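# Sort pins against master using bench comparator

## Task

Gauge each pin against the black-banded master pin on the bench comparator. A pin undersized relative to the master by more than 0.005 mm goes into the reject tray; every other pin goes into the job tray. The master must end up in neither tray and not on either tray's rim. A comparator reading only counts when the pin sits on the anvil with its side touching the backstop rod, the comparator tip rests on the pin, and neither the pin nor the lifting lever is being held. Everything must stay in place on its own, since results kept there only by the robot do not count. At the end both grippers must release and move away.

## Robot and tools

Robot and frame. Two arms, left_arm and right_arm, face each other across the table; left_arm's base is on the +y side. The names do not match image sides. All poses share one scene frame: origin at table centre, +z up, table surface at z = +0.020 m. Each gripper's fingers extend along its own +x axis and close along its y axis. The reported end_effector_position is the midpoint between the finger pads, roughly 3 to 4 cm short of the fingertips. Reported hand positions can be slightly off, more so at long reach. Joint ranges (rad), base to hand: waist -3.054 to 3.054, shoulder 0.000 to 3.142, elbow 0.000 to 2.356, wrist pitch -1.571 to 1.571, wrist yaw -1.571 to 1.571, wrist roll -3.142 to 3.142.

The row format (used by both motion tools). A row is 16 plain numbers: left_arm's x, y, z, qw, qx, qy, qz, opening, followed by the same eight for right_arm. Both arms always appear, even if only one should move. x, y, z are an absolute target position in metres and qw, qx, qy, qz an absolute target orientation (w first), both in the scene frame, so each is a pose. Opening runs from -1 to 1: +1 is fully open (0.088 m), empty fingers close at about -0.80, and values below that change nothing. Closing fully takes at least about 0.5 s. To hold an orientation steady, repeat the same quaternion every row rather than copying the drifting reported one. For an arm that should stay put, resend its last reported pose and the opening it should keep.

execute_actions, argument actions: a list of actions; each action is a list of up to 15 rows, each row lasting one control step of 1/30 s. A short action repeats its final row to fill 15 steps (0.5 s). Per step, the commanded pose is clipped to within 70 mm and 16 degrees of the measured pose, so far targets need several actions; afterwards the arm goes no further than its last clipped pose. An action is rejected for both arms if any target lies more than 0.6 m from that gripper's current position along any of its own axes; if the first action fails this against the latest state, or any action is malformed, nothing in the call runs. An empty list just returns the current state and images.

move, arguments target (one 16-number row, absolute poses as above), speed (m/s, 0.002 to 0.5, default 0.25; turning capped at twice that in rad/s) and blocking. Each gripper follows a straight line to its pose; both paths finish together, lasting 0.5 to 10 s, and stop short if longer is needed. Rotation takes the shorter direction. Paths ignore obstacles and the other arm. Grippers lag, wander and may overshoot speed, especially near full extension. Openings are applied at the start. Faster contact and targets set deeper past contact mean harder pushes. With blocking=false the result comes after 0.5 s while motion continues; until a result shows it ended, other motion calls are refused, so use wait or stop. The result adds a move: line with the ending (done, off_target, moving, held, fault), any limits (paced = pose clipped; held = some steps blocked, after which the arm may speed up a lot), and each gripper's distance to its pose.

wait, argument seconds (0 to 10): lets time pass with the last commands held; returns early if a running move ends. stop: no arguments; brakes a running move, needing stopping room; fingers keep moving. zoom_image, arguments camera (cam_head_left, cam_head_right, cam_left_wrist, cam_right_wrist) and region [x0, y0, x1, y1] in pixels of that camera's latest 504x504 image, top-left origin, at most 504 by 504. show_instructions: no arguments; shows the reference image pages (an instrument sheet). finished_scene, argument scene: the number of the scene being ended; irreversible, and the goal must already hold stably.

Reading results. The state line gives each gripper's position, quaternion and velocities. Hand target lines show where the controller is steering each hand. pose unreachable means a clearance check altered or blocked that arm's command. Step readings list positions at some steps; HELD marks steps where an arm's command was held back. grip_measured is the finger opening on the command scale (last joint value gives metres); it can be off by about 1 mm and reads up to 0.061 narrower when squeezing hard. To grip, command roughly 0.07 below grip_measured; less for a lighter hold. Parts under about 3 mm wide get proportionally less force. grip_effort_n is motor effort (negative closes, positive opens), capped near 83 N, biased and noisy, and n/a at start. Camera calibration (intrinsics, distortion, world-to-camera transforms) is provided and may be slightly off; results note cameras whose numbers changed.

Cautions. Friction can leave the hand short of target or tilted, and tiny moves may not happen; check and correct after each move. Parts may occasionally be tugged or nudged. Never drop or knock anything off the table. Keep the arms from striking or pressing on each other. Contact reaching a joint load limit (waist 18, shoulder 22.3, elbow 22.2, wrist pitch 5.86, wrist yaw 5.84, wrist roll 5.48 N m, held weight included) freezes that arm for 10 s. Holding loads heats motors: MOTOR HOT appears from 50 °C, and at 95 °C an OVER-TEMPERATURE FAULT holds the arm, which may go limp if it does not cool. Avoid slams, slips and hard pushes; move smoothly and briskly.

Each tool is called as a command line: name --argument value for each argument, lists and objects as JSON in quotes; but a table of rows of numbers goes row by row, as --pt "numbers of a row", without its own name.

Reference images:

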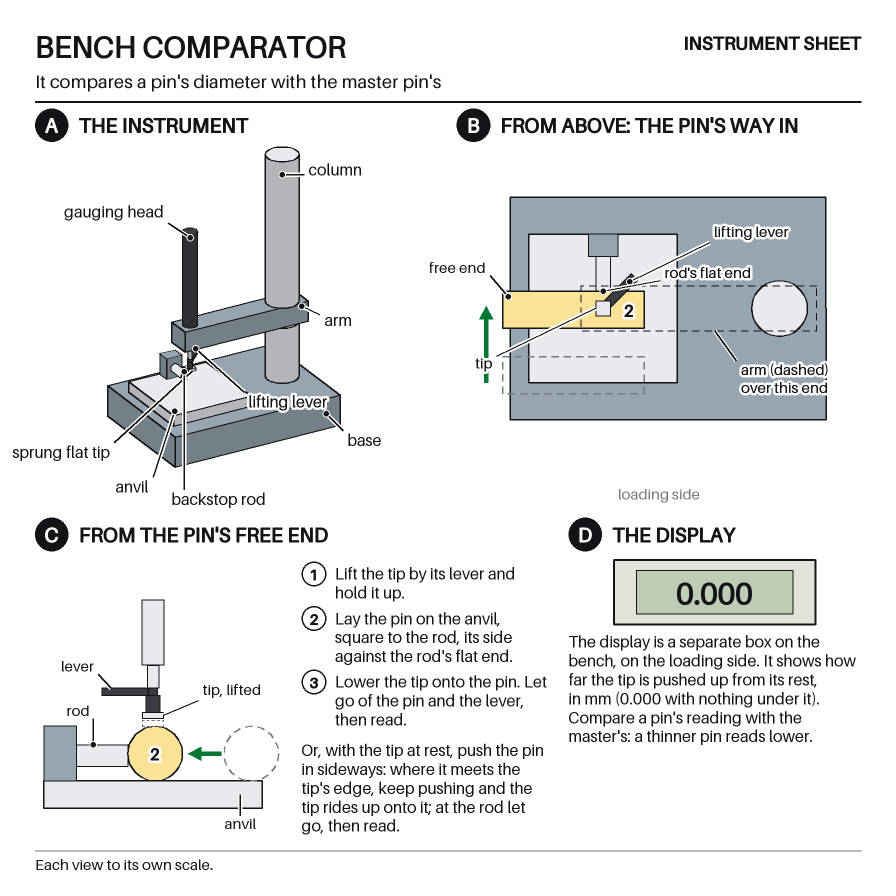

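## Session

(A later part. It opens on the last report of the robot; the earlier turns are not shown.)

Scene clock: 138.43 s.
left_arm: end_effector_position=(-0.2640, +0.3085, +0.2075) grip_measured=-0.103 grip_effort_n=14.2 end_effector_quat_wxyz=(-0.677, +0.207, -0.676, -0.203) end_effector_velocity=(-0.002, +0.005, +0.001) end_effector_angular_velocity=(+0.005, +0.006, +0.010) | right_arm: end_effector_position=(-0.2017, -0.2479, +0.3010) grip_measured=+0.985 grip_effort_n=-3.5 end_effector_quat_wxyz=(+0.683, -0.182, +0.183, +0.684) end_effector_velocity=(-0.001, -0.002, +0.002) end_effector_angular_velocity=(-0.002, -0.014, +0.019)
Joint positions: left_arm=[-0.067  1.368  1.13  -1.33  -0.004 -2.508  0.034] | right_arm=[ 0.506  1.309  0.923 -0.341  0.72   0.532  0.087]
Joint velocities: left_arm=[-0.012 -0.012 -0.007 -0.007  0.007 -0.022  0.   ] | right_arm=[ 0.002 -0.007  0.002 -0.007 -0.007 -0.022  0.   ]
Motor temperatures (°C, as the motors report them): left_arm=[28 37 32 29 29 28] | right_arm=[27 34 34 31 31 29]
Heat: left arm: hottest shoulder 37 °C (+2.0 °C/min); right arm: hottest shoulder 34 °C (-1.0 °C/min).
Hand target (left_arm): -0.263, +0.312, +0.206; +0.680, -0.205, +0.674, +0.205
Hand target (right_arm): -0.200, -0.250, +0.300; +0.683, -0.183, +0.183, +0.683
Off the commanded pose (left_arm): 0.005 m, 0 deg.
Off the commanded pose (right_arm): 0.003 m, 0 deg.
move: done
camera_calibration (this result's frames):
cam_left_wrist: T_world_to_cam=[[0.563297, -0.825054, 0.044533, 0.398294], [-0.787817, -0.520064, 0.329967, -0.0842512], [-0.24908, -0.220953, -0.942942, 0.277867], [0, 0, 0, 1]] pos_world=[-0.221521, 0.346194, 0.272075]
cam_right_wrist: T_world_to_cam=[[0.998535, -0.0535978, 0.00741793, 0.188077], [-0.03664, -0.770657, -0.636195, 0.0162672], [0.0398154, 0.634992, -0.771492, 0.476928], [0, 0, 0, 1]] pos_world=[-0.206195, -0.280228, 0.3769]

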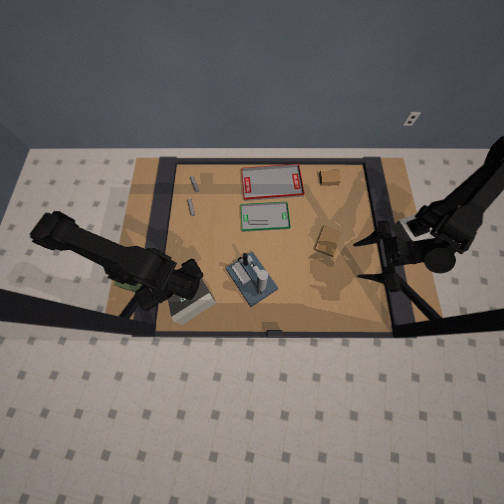

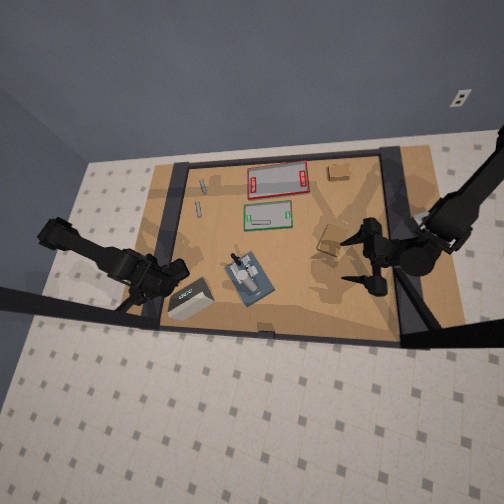

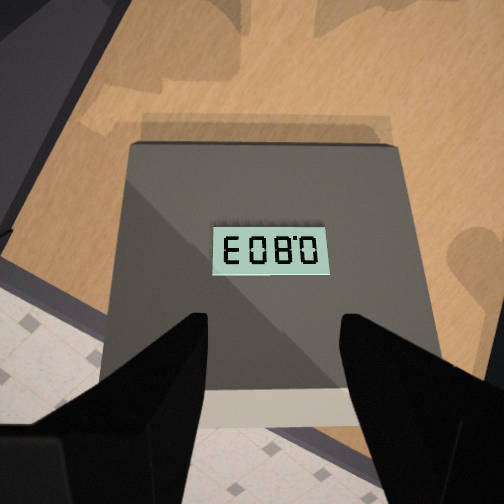

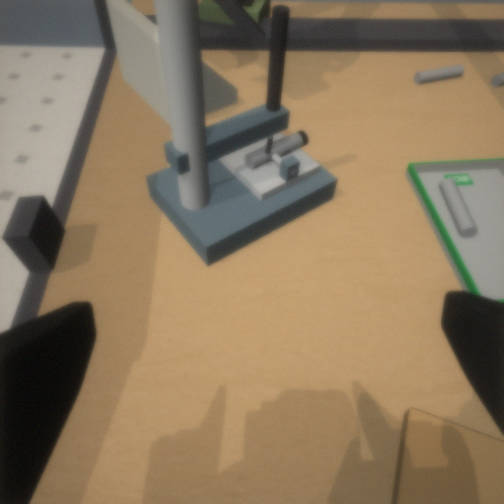

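wait --seconds 1

wait --seconds 1

Scene clock: 141.67 s.
left_arm: end_effector_position=(-0.2642, +0.3088, +0.2076) grip_measured=-0.103 grip_effort_n=14.2 end_effector_quat_wxyz=(-0.677, +0.207, -0.676, -0.204) end_effector_velocity=(+0.003, +0.005, -0.000) end_effector_angular_velocity=(+0.013, -0.028, +0.000) | right_arm: end_effector_position=(-0.2017, -0.2479, +0.3010) grip_measured=+0.985 grip_effort_n=-3.0 end_effector_quat_wxyz=(+0.683, -0.182, +0.183, +0.684) end_effector_velocity=(+0.002, -0.002, -0.002) end_effector_angular_velocity=(-0.008, -0.009, +0.007)
Joint positions: left_arm=[-0.068  1.367  1.129 -1.33  -0.004 -2.509  0.034] | right_arm=[ 0.506  1.309  0.923 -0.341  0.72   0.532  0.087]
Joint velocities: left_arm=[-0.007 -0.002 -0.002 -0.022 -0.022 -0.007 -0.   ] | right_arm=[-0.002 -0.007 -0.007 -0.007 -0.007 -0.007 -0.   ]
Motor temperatures (°C, as the motors report them): left_arm=[28 37 32 29 29 28] | right_arm=[27 34 34 31 31 29]
Heat: left arm: hottest shoulder 37 °C (+1.0 °C/min); right arm: hottest shoulder 34 °C (-1.0 °C/min).
Hand target (left_arm): -0.263, +0.312, +0.206; +0.680, -0.205, +0.674, +0.205
Hand target (right_arm): -0.200, -0.250, +0.300; +0.683, -0.183, +0.183, +0.683
Off the commanded pose (left_arm): 0.005 m, 0 deg.
Off the commanded pose (right_arm): 0.003 m, 0 deg.
wait: 1.00 s; at rest from the start
camera_calibration (this result's frames):
cam_left_wrist: T_world_to_cam=[[0.563612, -0.824839, 0.0445322, 0.398628], [-0.787616, -0.520363, 0.329974, -0.0841179], [-0.249002, -0.221052, -0.942939, 0.277987], [0, 0, 0, 1]] pos_world=[-0.221704, 0.346481, 0.27213]
cam_right_wrist: T_world_to_cam=[[0.998535, -0.0535978, 0.00741793, 0.188077], [-0.03664, -0.770657, -0.636195, 0.0162672], [0.0398154, 0.634992, -0.771492, 0.476928], [0, 0, 0, 1]] pos_world=[-0.206195, -0.280228, 0.3769]

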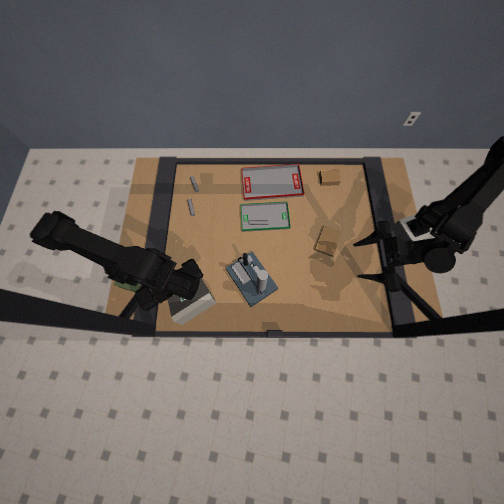

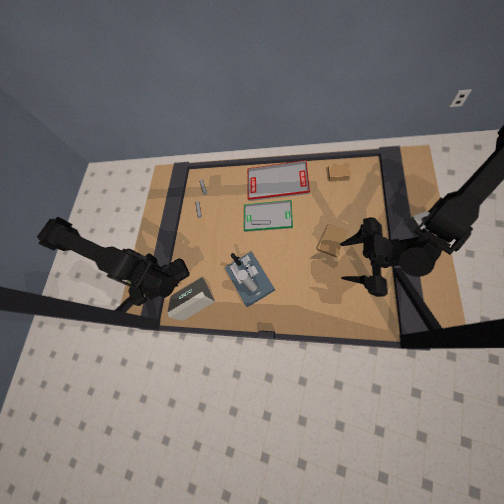

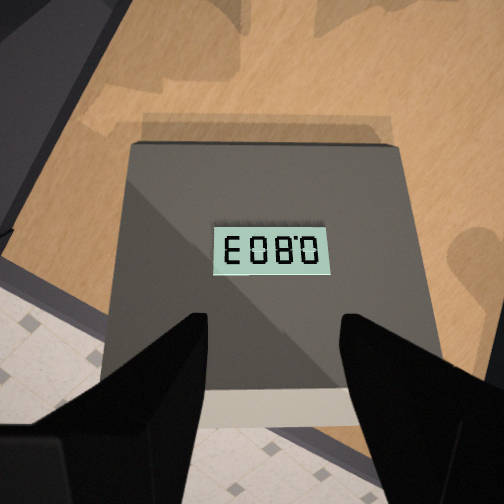

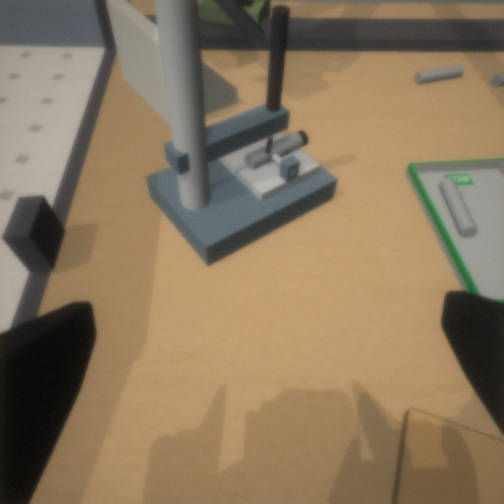

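Scene clock: 142.67 s.
left_arm: end_effector_position=(-0.2642, +0.3088, +0.2076) grip_measured=-0.103 grip_effort_n=14.2 end_effector_quat_wxyz=(-0.677, +0.207, -0.676, -0.204) end_effector_velocity=(+0.005, +0.000, -0.001) end_effector_angular_velocity=(-0.001, -0.038, +0.020) | right_arm: end_effector_position=(-0.2017, -0.2479, +0.3010) grip_measured=+0.985 grip_effort_n=-3.5 end_effector_quat_wxyz=(+0.683, -0.182, +0.183, +0.684) end_effector_velocity=(-0.000, -0.002, -0.004) end_effector_angular_velocity=(-0.019, -0.006, +0.018)
Joint positions: left_arm=[-0.068  1.367  1.129 -1.33  -0.004 -2.509  0.034] | right_arm=[ 0.506  1.309  0.923 -0.341  0.72   0.532  0.087]
Joint velocities: left_arm=[-0.002  0.002 -0.002 -0.007 -0.037 -0.022 -0.   ] | right_arm=[-0.002 -0.002 -0.007 -0.007 -0.022 -0.007 -0.   ]
Motor temperatures (°C, as the motors report them): left_arm=[28 37 32 29 29 28] | right_arm=[27 34 34 32 31 29]
Heat: left arm: hottest shoulder 37 °C (+2.0 °C/min); right arm: hottest shoulder 34 °C (-1.0 °C/min).
Hand target (left_arm): -0.263, +0.312, +0.206; +0.680, -0.205, +0.674, +0.205
Hand target (right_arm): -0.200, -0.250, +0.300; +0.683, -0.183, +0.183, +0.683
Off the commanded pose (left_arm): 0.005 m, 0 deg.
Off the commanded pose (right_arm): 0.003 m, 0 deg.
wait: 1.00 s; at rest by 0.17 s
camera_calibration (this result's frames):
cam_left_wrist: T_world_to_cam=[[0.563612, -0.824839, 0.0445322, 0.398628], [-0.787616, -0.520363, 0.329974, -0.0841179], [-0.249002, -0.221052, -0.942939, 0.277987], [0, 0, 0, 1]] pos_world=[-0.221704, 0.346481, 0.27213]
cam_right_wrist: T_world_to_cam=[[0.998535, -0.0535978, 0.00741793, 0.188077], [-0.03664, -0.770657, -0.636195, 0.0162672], [0.0398154, 0.634992, -0.771492, 0.476928], [0, 0, 0, 1]] pos_world=[-0.206195, -0.280228, 0.3769]

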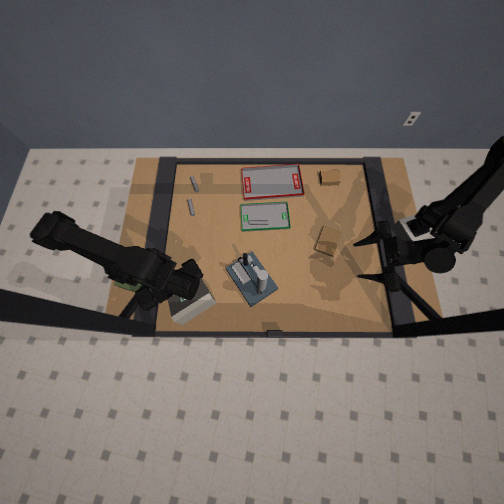

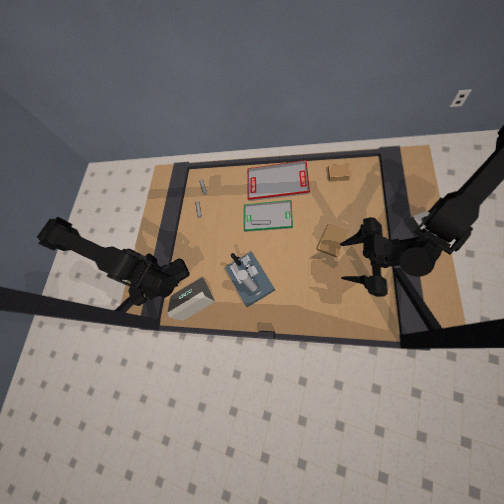

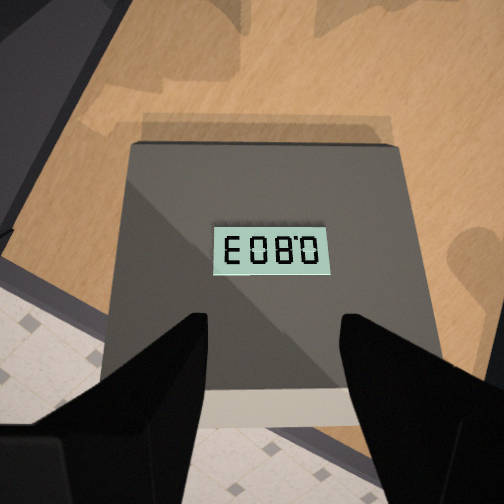

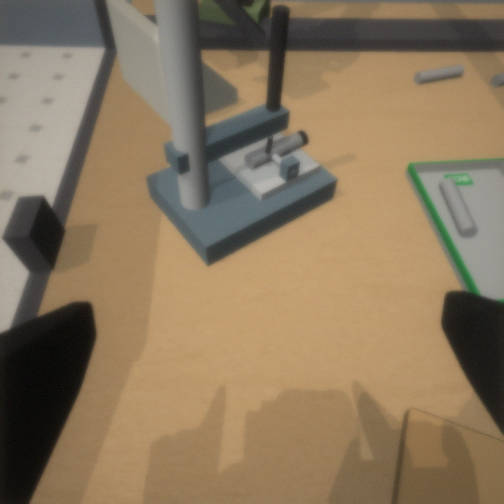

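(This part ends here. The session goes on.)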